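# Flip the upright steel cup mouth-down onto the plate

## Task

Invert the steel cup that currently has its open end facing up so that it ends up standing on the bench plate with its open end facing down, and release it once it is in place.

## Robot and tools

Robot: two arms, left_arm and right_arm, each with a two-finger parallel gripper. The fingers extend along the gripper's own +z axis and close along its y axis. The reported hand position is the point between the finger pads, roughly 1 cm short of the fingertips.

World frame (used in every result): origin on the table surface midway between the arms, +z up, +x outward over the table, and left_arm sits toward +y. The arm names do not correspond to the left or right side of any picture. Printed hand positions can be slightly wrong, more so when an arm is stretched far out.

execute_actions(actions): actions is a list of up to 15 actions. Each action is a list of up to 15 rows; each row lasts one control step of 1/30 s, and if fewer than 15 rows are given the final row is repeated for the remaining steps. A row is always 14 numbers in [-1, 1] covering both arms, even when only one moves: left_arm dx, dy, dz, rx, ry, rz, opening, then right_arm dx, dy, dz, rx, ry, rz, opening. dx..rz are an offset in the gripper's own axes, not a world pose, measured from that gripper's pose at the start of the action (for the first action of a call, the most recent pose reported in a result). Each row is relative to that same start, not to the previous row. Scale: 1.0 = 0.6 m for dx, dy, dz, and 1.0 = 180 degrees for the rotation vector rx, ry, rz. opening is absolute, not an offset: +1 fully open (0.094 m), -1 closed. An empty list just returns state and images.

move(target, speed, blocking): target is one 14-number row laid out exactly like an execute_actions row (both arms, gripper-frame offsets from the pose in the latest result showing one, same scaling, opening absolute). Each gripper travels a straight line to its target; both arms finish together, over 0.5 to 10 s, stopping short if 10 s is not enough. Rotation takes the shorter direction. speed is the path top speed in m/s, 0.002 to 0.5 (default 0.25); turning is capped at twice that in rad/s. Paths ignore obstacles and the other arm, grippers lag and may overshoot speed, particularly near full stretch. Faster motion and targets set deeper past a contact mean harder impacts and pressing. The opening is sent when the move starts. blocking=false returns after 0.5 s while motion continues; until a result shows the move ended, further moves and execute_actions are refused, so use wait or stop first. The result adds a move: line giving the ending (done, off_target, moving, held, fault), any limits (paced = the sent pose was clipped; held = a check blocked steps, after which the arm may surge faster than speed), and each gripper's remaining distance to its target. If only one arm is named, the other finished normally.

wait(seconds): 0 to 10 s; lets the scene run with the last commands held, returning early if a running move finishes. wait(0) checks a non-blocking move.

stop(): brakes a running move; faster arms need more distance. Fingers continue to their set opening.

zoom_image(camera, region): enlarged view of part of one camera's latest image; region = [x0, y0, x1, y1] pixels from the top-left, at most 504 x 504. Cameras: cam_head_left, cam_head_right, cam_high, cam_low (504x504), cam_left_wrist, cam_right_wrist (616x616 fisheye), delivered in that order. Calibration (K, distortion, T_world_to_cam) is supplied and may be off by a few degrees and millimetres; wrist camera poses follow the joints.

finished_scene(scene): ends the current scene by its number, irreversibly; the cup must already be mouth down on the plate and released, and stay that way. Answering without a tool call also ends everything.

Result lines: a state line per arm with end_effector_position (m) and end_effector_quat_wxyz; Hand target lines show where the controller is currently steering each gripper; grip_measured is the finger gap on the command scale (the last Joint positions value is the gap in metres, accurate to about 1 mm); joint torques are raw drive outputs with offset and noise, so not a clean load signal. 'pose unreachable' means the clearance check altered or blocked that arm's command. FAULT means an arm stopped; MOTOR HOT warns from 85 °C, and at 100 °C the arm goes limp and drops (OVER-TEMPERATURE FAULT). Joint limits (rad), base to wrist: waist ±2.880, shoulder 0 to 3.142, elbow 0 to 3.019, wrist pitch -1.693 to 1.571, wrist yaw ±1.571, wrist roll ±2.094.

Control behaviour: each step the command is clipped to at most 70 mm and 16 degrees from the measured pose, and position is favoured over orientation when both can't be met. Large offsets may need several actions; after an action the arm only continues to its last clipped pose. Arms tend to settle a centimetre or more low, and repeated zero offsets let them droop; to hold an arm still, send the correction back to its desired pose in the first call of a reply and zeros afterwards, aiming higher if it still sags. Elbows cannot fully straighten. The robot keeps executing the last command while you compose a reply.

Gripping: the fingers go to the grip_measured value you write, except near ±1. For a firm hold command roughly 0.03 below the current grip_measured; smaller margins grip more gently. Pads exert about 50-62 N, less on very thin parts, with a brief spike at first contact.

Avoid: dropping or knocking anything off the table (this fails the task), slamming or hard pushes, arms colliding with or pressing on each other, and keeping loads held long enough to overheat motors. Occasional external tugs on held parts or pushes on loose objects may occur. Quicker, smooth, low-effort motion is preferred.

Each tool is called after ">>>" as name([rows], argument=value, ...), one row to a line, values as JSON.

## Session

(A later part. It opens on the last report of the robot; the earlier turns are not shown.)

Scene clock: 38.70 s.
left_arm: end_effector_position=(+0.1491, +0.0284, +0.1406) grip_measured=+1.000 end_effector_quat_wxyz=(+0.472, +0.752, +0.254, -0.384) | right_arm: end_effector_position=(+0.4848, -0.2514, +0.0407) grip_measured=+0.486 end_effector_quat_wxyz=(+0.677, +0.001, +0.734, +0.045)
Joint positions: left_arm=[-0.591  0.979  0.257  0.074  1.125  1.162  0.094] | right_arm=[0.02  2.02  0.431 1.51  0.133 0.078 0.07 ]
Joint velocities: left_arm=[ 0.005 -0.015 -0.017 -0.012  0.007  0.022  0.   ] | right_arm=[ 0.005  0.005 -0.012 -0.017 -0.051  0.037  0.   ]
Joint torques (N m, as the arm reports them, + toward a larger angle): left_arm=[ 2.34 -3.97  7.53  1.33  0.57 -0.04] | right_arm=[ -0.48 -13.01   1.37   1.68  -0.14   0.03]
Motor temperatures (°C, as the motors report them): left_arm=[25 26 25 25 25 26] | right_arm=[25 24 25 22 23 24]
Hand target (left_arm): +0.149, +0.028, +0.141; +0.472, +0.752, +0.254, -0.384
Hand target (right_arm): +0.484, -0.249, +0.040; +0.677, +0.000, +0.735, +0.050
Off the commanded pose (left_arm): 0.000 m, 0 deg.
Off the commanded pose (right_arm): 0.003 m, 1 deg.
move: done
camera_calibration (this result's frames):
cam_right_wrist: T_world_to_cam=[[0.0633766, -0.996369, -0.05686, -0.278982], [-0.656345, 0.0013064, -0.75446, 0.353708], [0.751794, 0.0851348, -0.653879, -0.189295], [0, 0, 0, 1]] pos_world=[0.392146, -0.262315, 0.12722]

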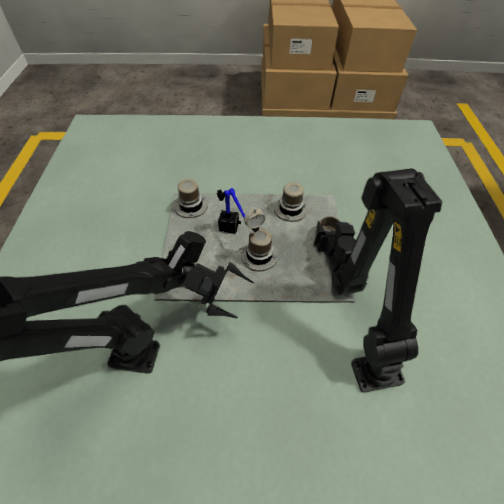

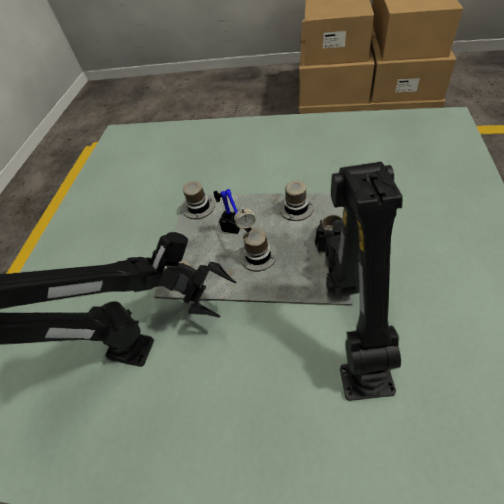

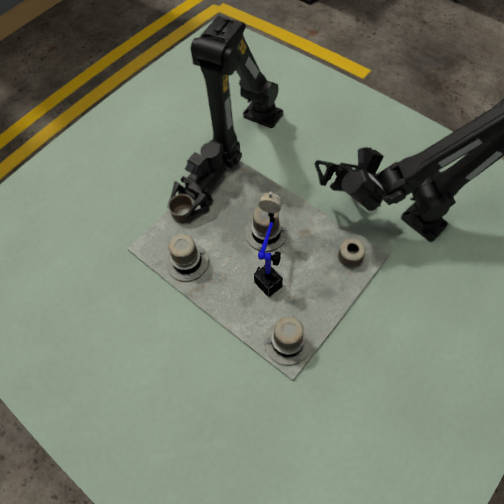

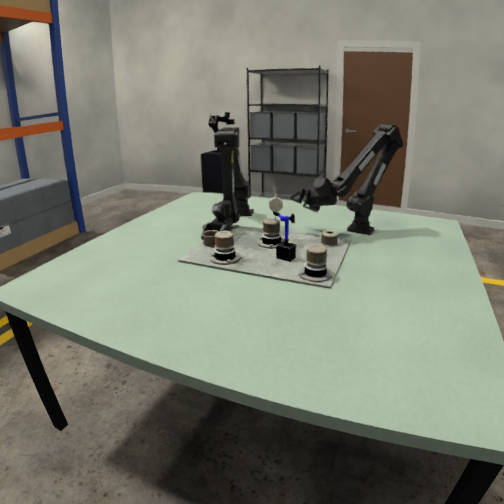

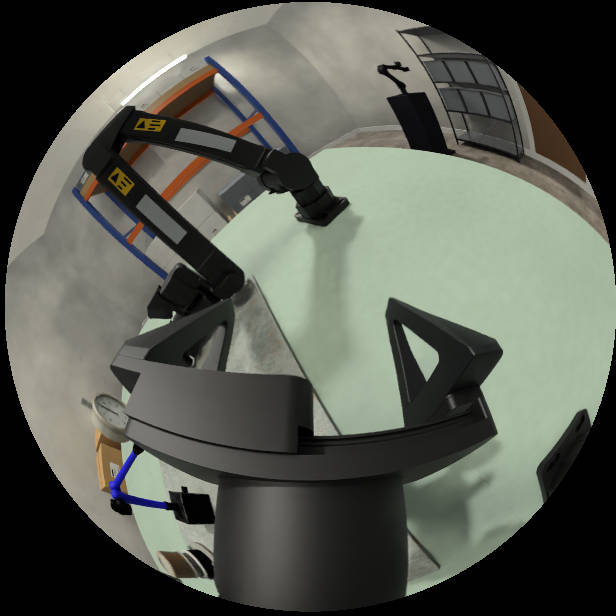

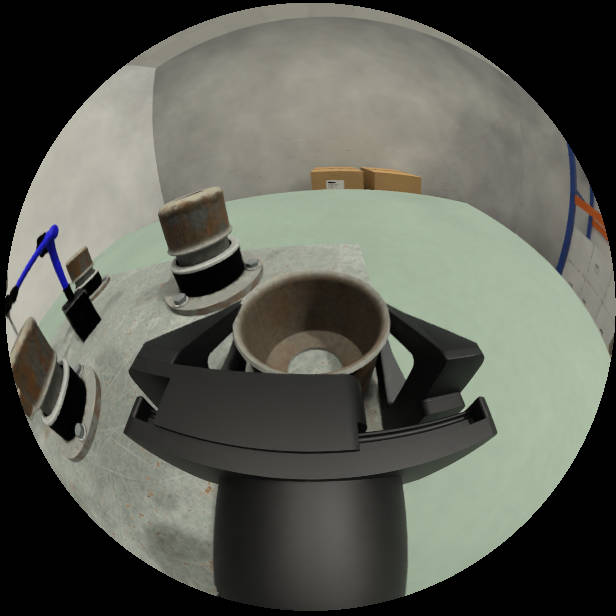

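>>> move(target=[0,0,0,0,0,0,1,-0.15,0,0,0,0.06,0,0.44], speed=0.15)

>>> move(target=[0,0,0,0,0,0,1,0.03,0.06,-0.1,0,0.41,0,0.44])

>>> move(target=[0,0,0,0,0,0,1,0,0,0,0,0,0.5,0.44], speed=0.4)

Scene clock: 43.23 s.
left_arm: end_effector_position=(+0.1491, +0.0284, +0.1406) grip_measured=+1.000 end_effector_quat_wxyz=(+0.472, +0.752, +0.254, -0.384) | right_arm: end_effector_position=(+0.4720, -0.2585, +0.1043) grip_measured=+0.486 end_effector_quat_wxyz=(+0.584, -0.013, +0.811, +0.039)
Joint positions: left_arm=[-0.591  0.979  0.257  0.074  1.125  1.162  0.094] | right_arm=[-0.008  1.465  0.411  0.733  0.084  0.078  0.07 ]
Joint velocities: left_arm=[ 0.005 -0.005  0.012 -0.002  0.007 -0.037  0.   ] | right_arm=[-0.015 -0.005 -0.002  0.017  0.037 -0.022  0.   ]
Joint torques (N m, as the arm reports them, + toward a larger angle): left_arm=[ 2.32 -3.99  7.52  1.32  0.57 -0.05] | right_arm=[ -1.31 -10.54   9.3    1.74  -0.07   0.11]
Motor temperatures (°C, as the motors report them): left_arm=[25 26 25 25 25 26] | right_arm=[25 24 25 22 23 24]
Hand target (left_arm): +0.149, +0.028, +0.141; +0.472, +0.752, +0.254, -0.384
Hand target (right_arm): +0.490, -0.258, +0.128; +0.605, -0.004, +0.795, +0.046
Off the commanded pose (left_arm): 0.000 m, 0 deg.
Off the commanded pose (right_arm): 0.033 m, 3 deg.
move: off_target (right_arm)
camera_calibration (this result's frames):
cam_right_wrist: T_world_to_cam=[[0.0733048, -0.996573, -0.0383332, -0.288323], [-0.816551, -0.0379061, -0.576028, 0.440157], [0.5726, 0.0735266, -0.816531, -0.0389439], [0, 0, 0, 1]] pos_world=[0.402845, -0.267787, 0.210691]

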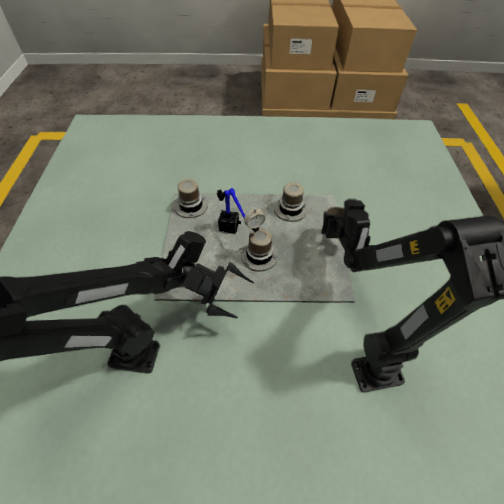

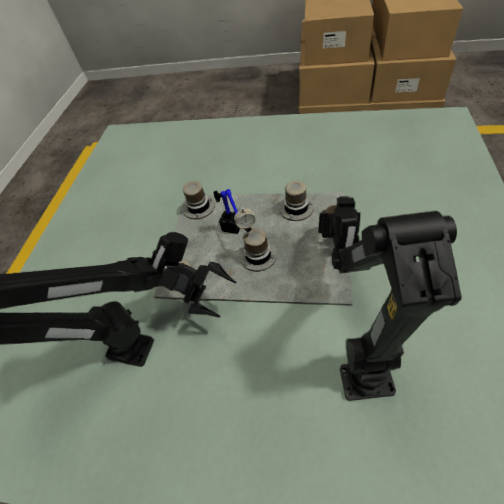

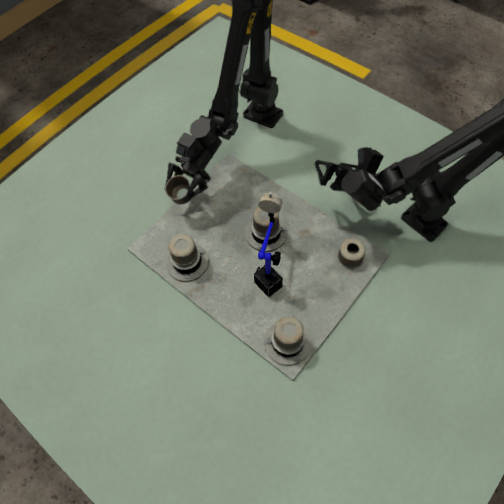

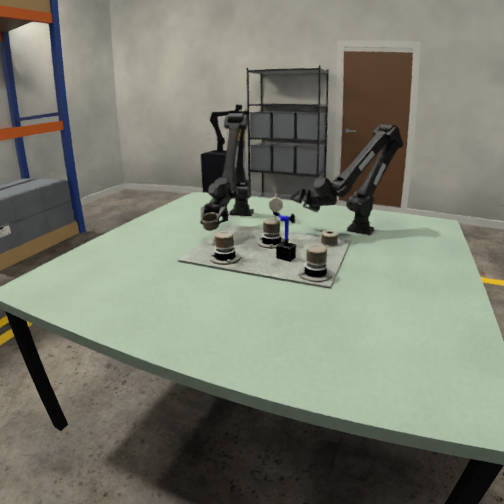

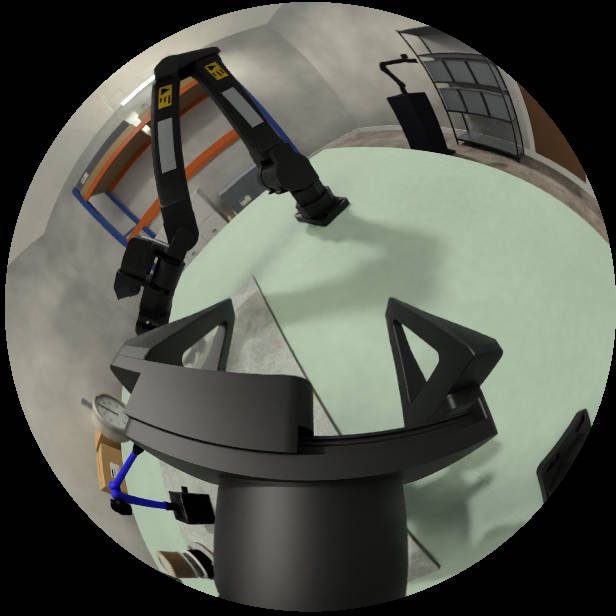

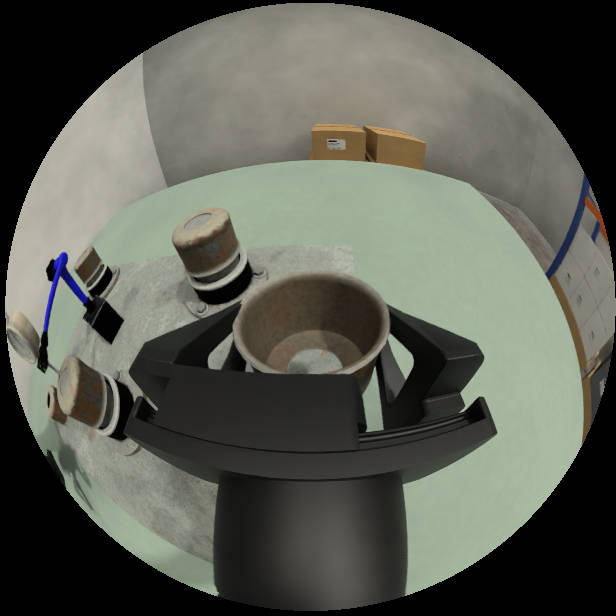

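Scene clock: 46.23 s.
left_arm: end_effector_position=(+0.1491, +0.0284, +0.1406) grip_measured=+1.000 end_effector_quat_wxyz=(+0.472, +0.752, +0.254, -0.384) | right_arm: end_effector_position=(+0.3879, -0.2344, +0.0959) grip_measured=+0.486 end_effector_quat_wxyz=(-0.034, -0.039, +0.998, +0.024)
Joint positions: left_arm=[-0.591  0.979  0.257  0.074  1.125  1.162  0.094] | right_arm=[ 0.028  1.509  1.043 -1.164 -0.058  0.126  0.07 ]
Joint velocities: left_arm=[-0.015 -0.005  0.007 -0.012 -0.139  0.007  0.   ] | right_arm=[-0.005 -0.015 -0.002 -0.002 -0.066  0.037  0.   ]
Joint torques (N m, as the arm reports them, + toward a larger angle): left_arm=[ 2.33 -3.97  7.52  1.34  0.57 -0.04] | right_arm=[ -0.36 -11.69  12.13  -0.46  -0.16   0.08]
Motor temperatures (°C, as the motors report them): left_arm=[25 26 25 25 25 26] | right_arm=[25 24 26 22 23 24]
Hand target (left_arm): +0.149, +0.028, +0.141; +0.472, +0.752, +0.254, -0.384
Hand target (right_arm): +0.406, -0.227, +0.109; -0.019, -0.037, +0.999, +0.027
Off the commanded pose (left_arm): 0.000 m, 0 deg.
Off the commanded pose (right_arm): 0.024 m, 2 deg.
move: off_target (right_arm)
camera_calibration (this result's frames):
cam_right_wrist: T_world_to_cam=[[0.087453, -0.994756, -0.0530347, -0.262137], [-0.757722, -0.100987, 0.644717, 0.212931], [-0.646692, -0.0161969, -0.76258, 0.447321], [0, 0, 0, 1]] pos_world=[0.473545, -0.232014, 0.189936]

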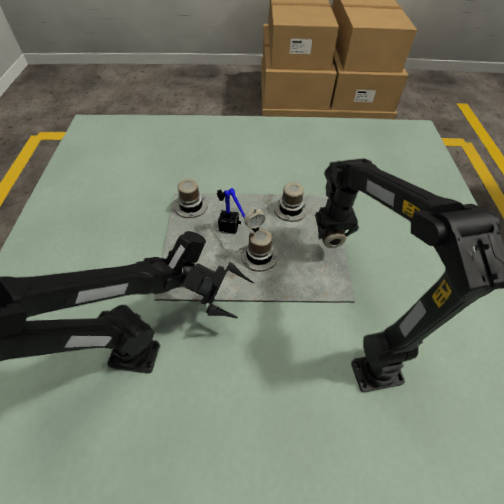

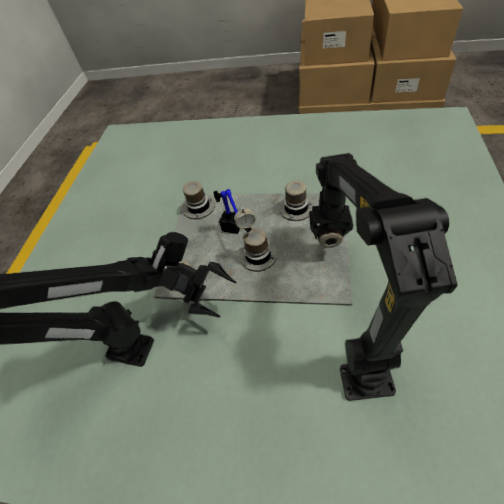

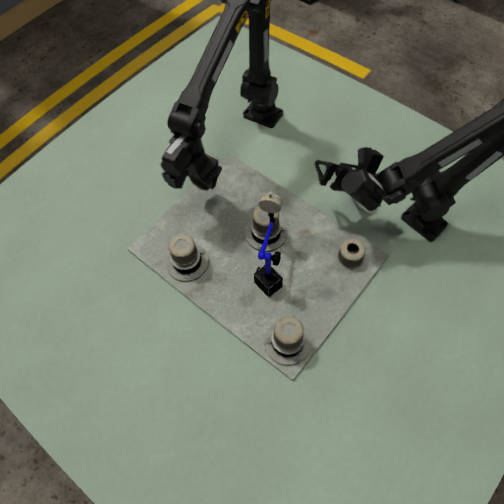

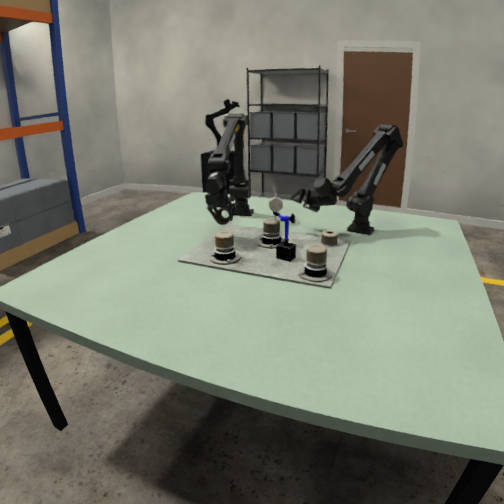

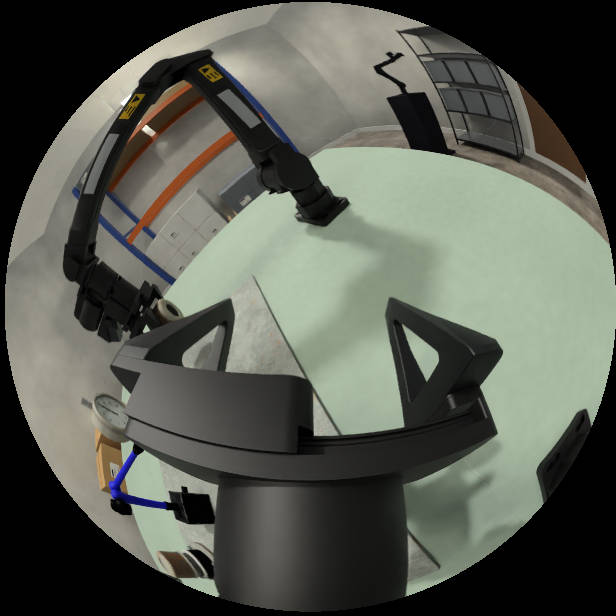

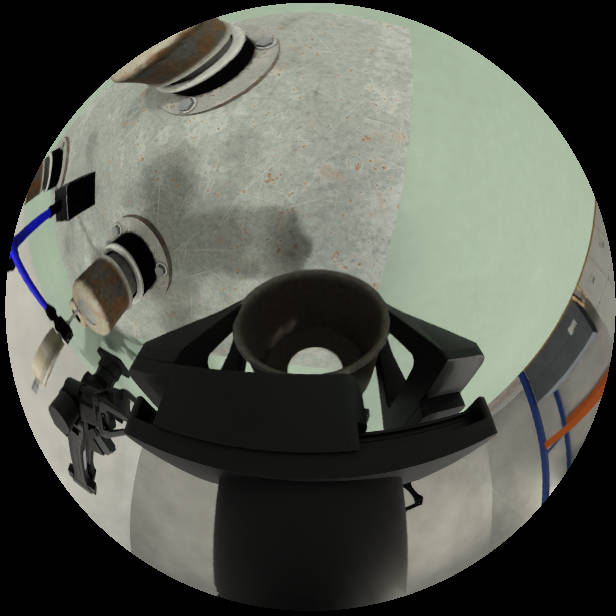

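Scene clock: 48.87 s.
left_arm: end_effector_position=(+0.1491, +0.0284, +0.1406) grip_measured=+1.000 end_effector_quat_wxyz=(+0.472, +0.752, +0.254, -0.384) | right_arm: end_effector_position=(+0.3851, -0.2348, +0.0937) grip_measured=+0.488 end_effector_quat_wxyz=(-0.043, +0.672, +0.740, -0.010)
Joint positions: left_arm=[-0.591  0.979  0.257  0.074  1.125  1.162  0.094] | right_arm=[ 0.028  1.509  1.036 -1.164 -0.059  1.679  0.07 ]
Joint velocities: left_arm=[-0.034 -0.024 -0.002  0.002  0.037 -0.022  0.   ] | right_arm=[-0.005  0.005  0.017  0.002 -0.051  0.022  0.   ]
Joint torques (N m, as the arm reports them, + toward a larger angle): left_arm=[ 2.35 -3.97  7.52  1.32  0.57 -0.04] | right_arm=[ -0.89 -12.94   8.41  -0.14   0.09   0.1 ]
Motor temperatures (°C, as the motors report them): left_arm=[25 26 25 25 25 26] | right_arm=[25 24 26 22 23 24]
Hand target (left_arm): +0.149, +0.028, +0.141; +0.472, +0.752, +0.254, -0.384
Hand target (right_arm): +0.388, -0.234, +0.096; -0.041, +0.678, +0.734, -0.008
Off the commanded pose (left_arm): 0.000 m, 0 deg.
Off the commanded pose (right_arm): 0.004 m, 1 deg.
move: done
camera_calibration (this result's frames):
cam_right_wrist: T_world_to_cam=[[-0.991654, -0.108745, 0.0692548, 0.349746], [-0.0404983, 0.772725, 0.633448, 0.142172], [-0.122399, 0.625357, -0.77068, 0.393276], [0, 0, 0, 1]] pos_world=[0.400721, -0.317765, 0.18881]

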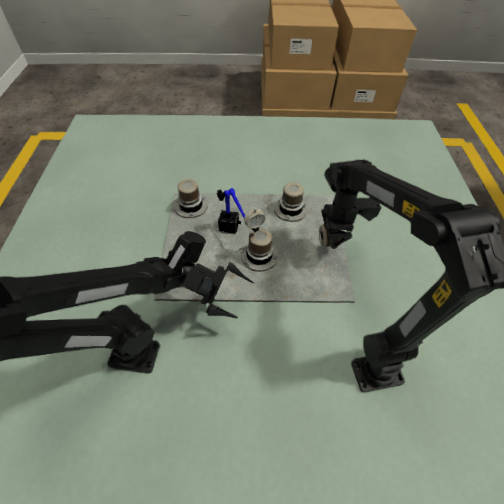

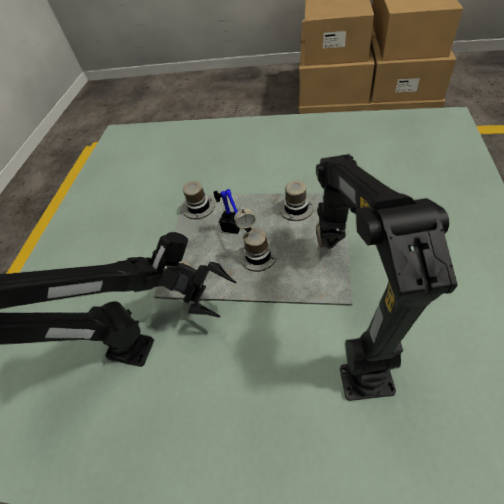

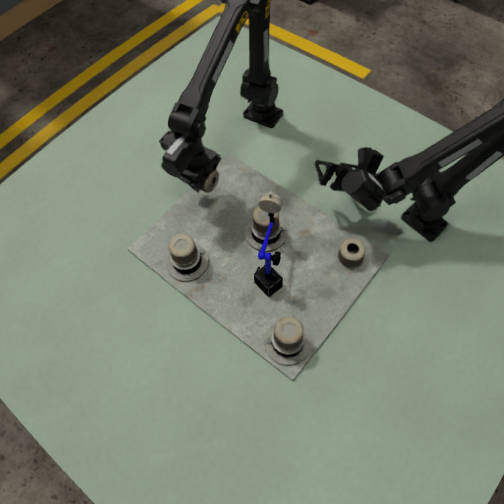

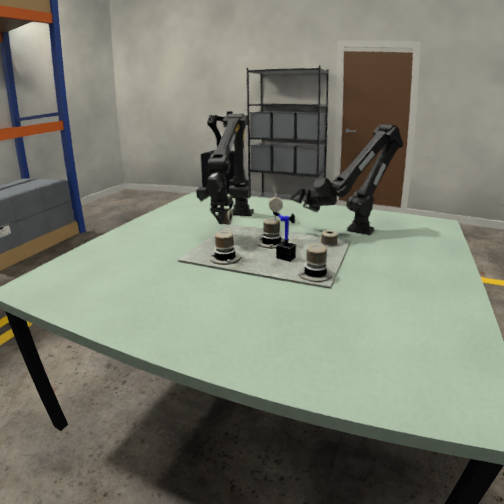

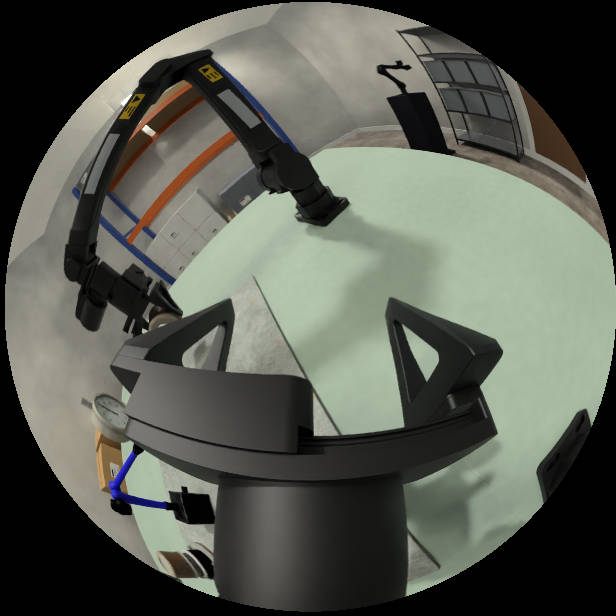

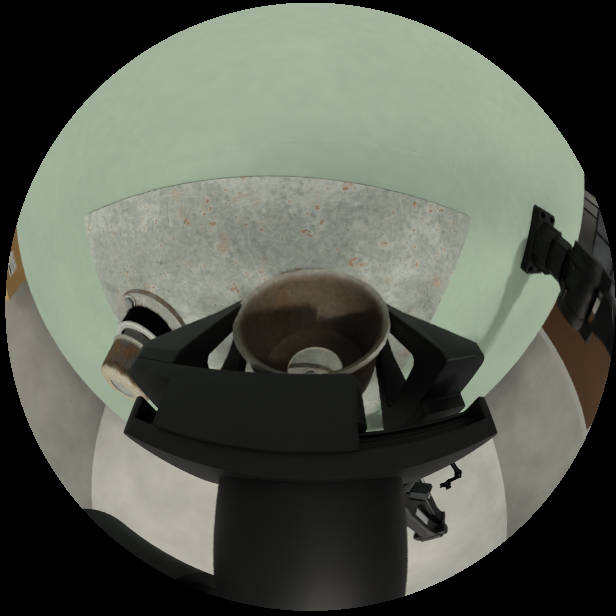

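>>> move(target=[0,0,0,0,0,0,1,0,0,0.08,0,0,0,0.44], speed=0.05)

>>> zoom_image(camera="cam_low", region=[170, 170, 290, 260])

Scene clock: 53.37 s.
left_arm: end_effector_position=(+0.1491, +0.0284, +0.1406) grip_measured=+1.000 end_effector_quat_wxyz=(+0.472, +0.752, +0.254, -0.384) | right_arm: end_effector_position=(+0.3782, -0.2362, +0.0497) grip_measured=+0.488 end_effector_quat_wxyz=(-0.043, +0.673, +0.739, -0.010)
Joint positions: left_arm=[-0.591  0.979  0.257  0.074  1.125  1.162  0.094] | right_arm=[ 0.028  1.555  0.955 -1.037 -0.059  1.682  0.07 ]
Joint velocities: left_arm=[ 0.015 -0.005  0.017 -0.002  0.037  0.037  0.   ] | right_arm=[ 0.005  0.005 -0.022 -0.007 -0.022 -0.022 -0.   ]
Joint torques (N m, as the arm reports them, + toward a larger angle): left_arm=[ 2.32 -3.95  7.5   1.32  0.57 -0.04] | right_arm=[ -0.37 -11.53   7.84   0.18   0.04   0.03]
Motor temperatures (°C, as the motors report them): left_arm=[25 26 25 25 25 26] | right_arm=[25 24 26 22 23 24]
Hand target (left_arm): +0.149, +0.028, +0.141; +0.472, +0.752, +0.254, -0.384
Hand target (right_arm): +0.381, -0.233, +0.046; -0.043, +0.671, +0.740, -0.010
Off the commanded pose (left_arm): 0.000 m, 0 deg.
Off the commanded pose (right_arm): 0.006 m, 0 deg.
move: done
camera_calibration (this result's frames):
cam_right_wrist: T_world_to_cam=[[-0.991958, -0.106098, 0.0690148, 0.346573], [-0.0386047, 0.77291, 0.63334, 0.170225], [-0.120538, 0.625582, -0.77079, 0.358766], [0, 0, 0, 1]] pos_world=[0.393602, -0.319236, 0.144804]

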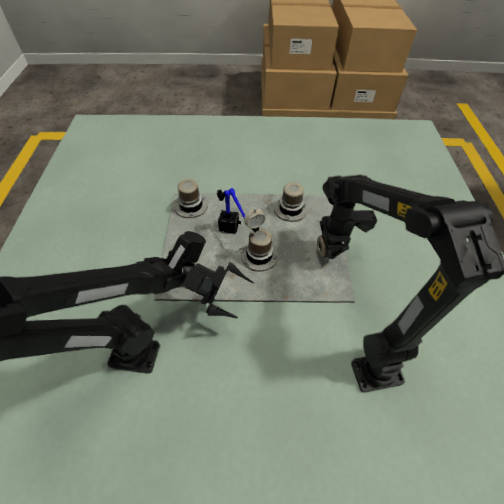

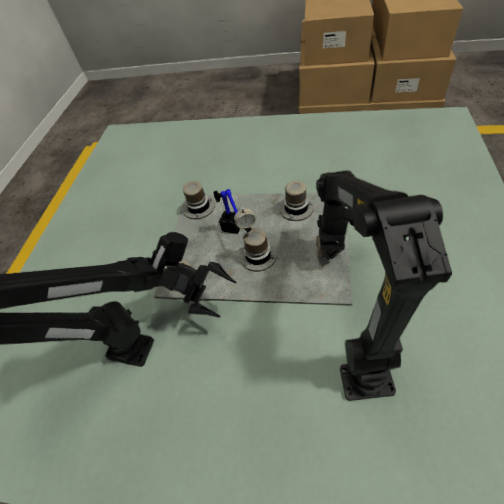

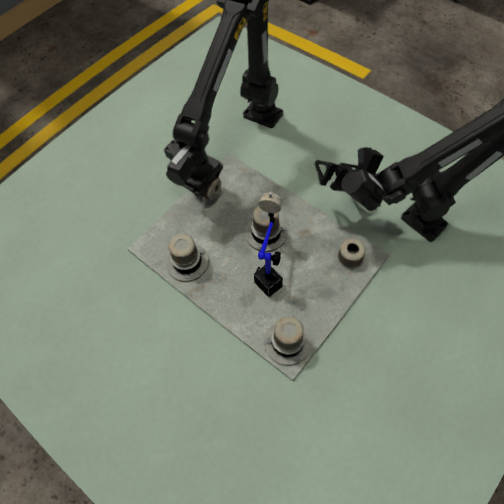

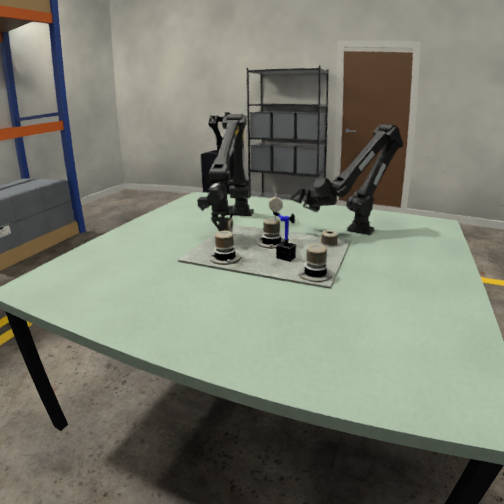

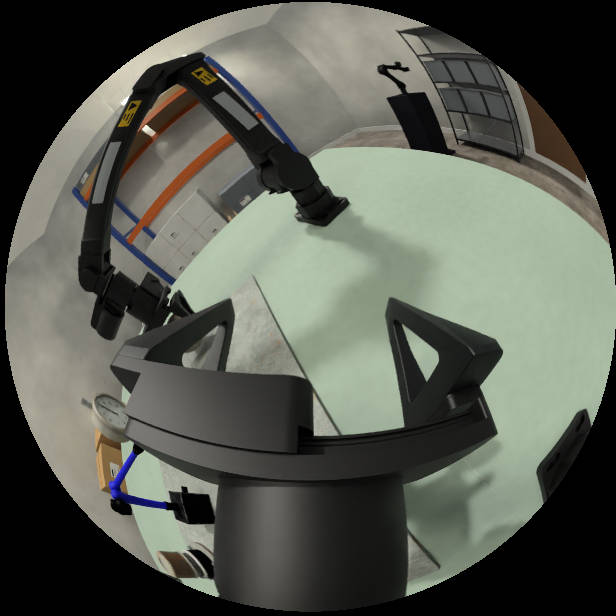

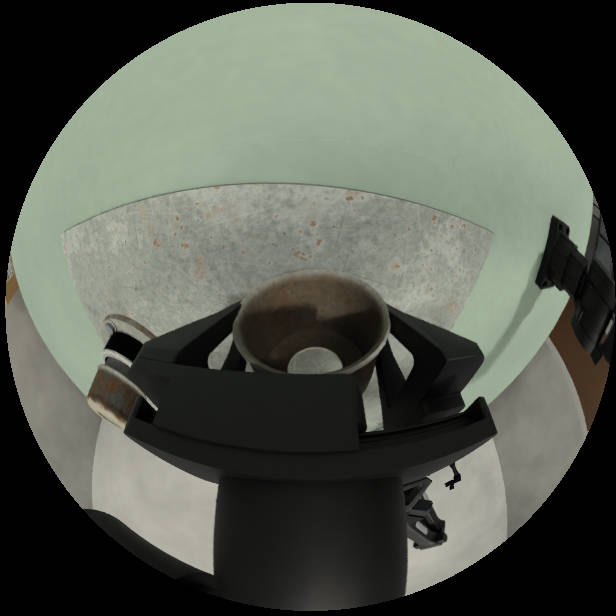

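Region (170, 170, 290, 260) of cam_low's 504x504 image, scaled by 4.200, with more detail than that image has; it fills the top 378 rows of this view, and the rest is white.

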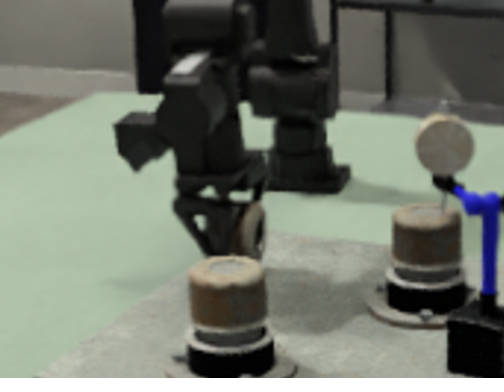

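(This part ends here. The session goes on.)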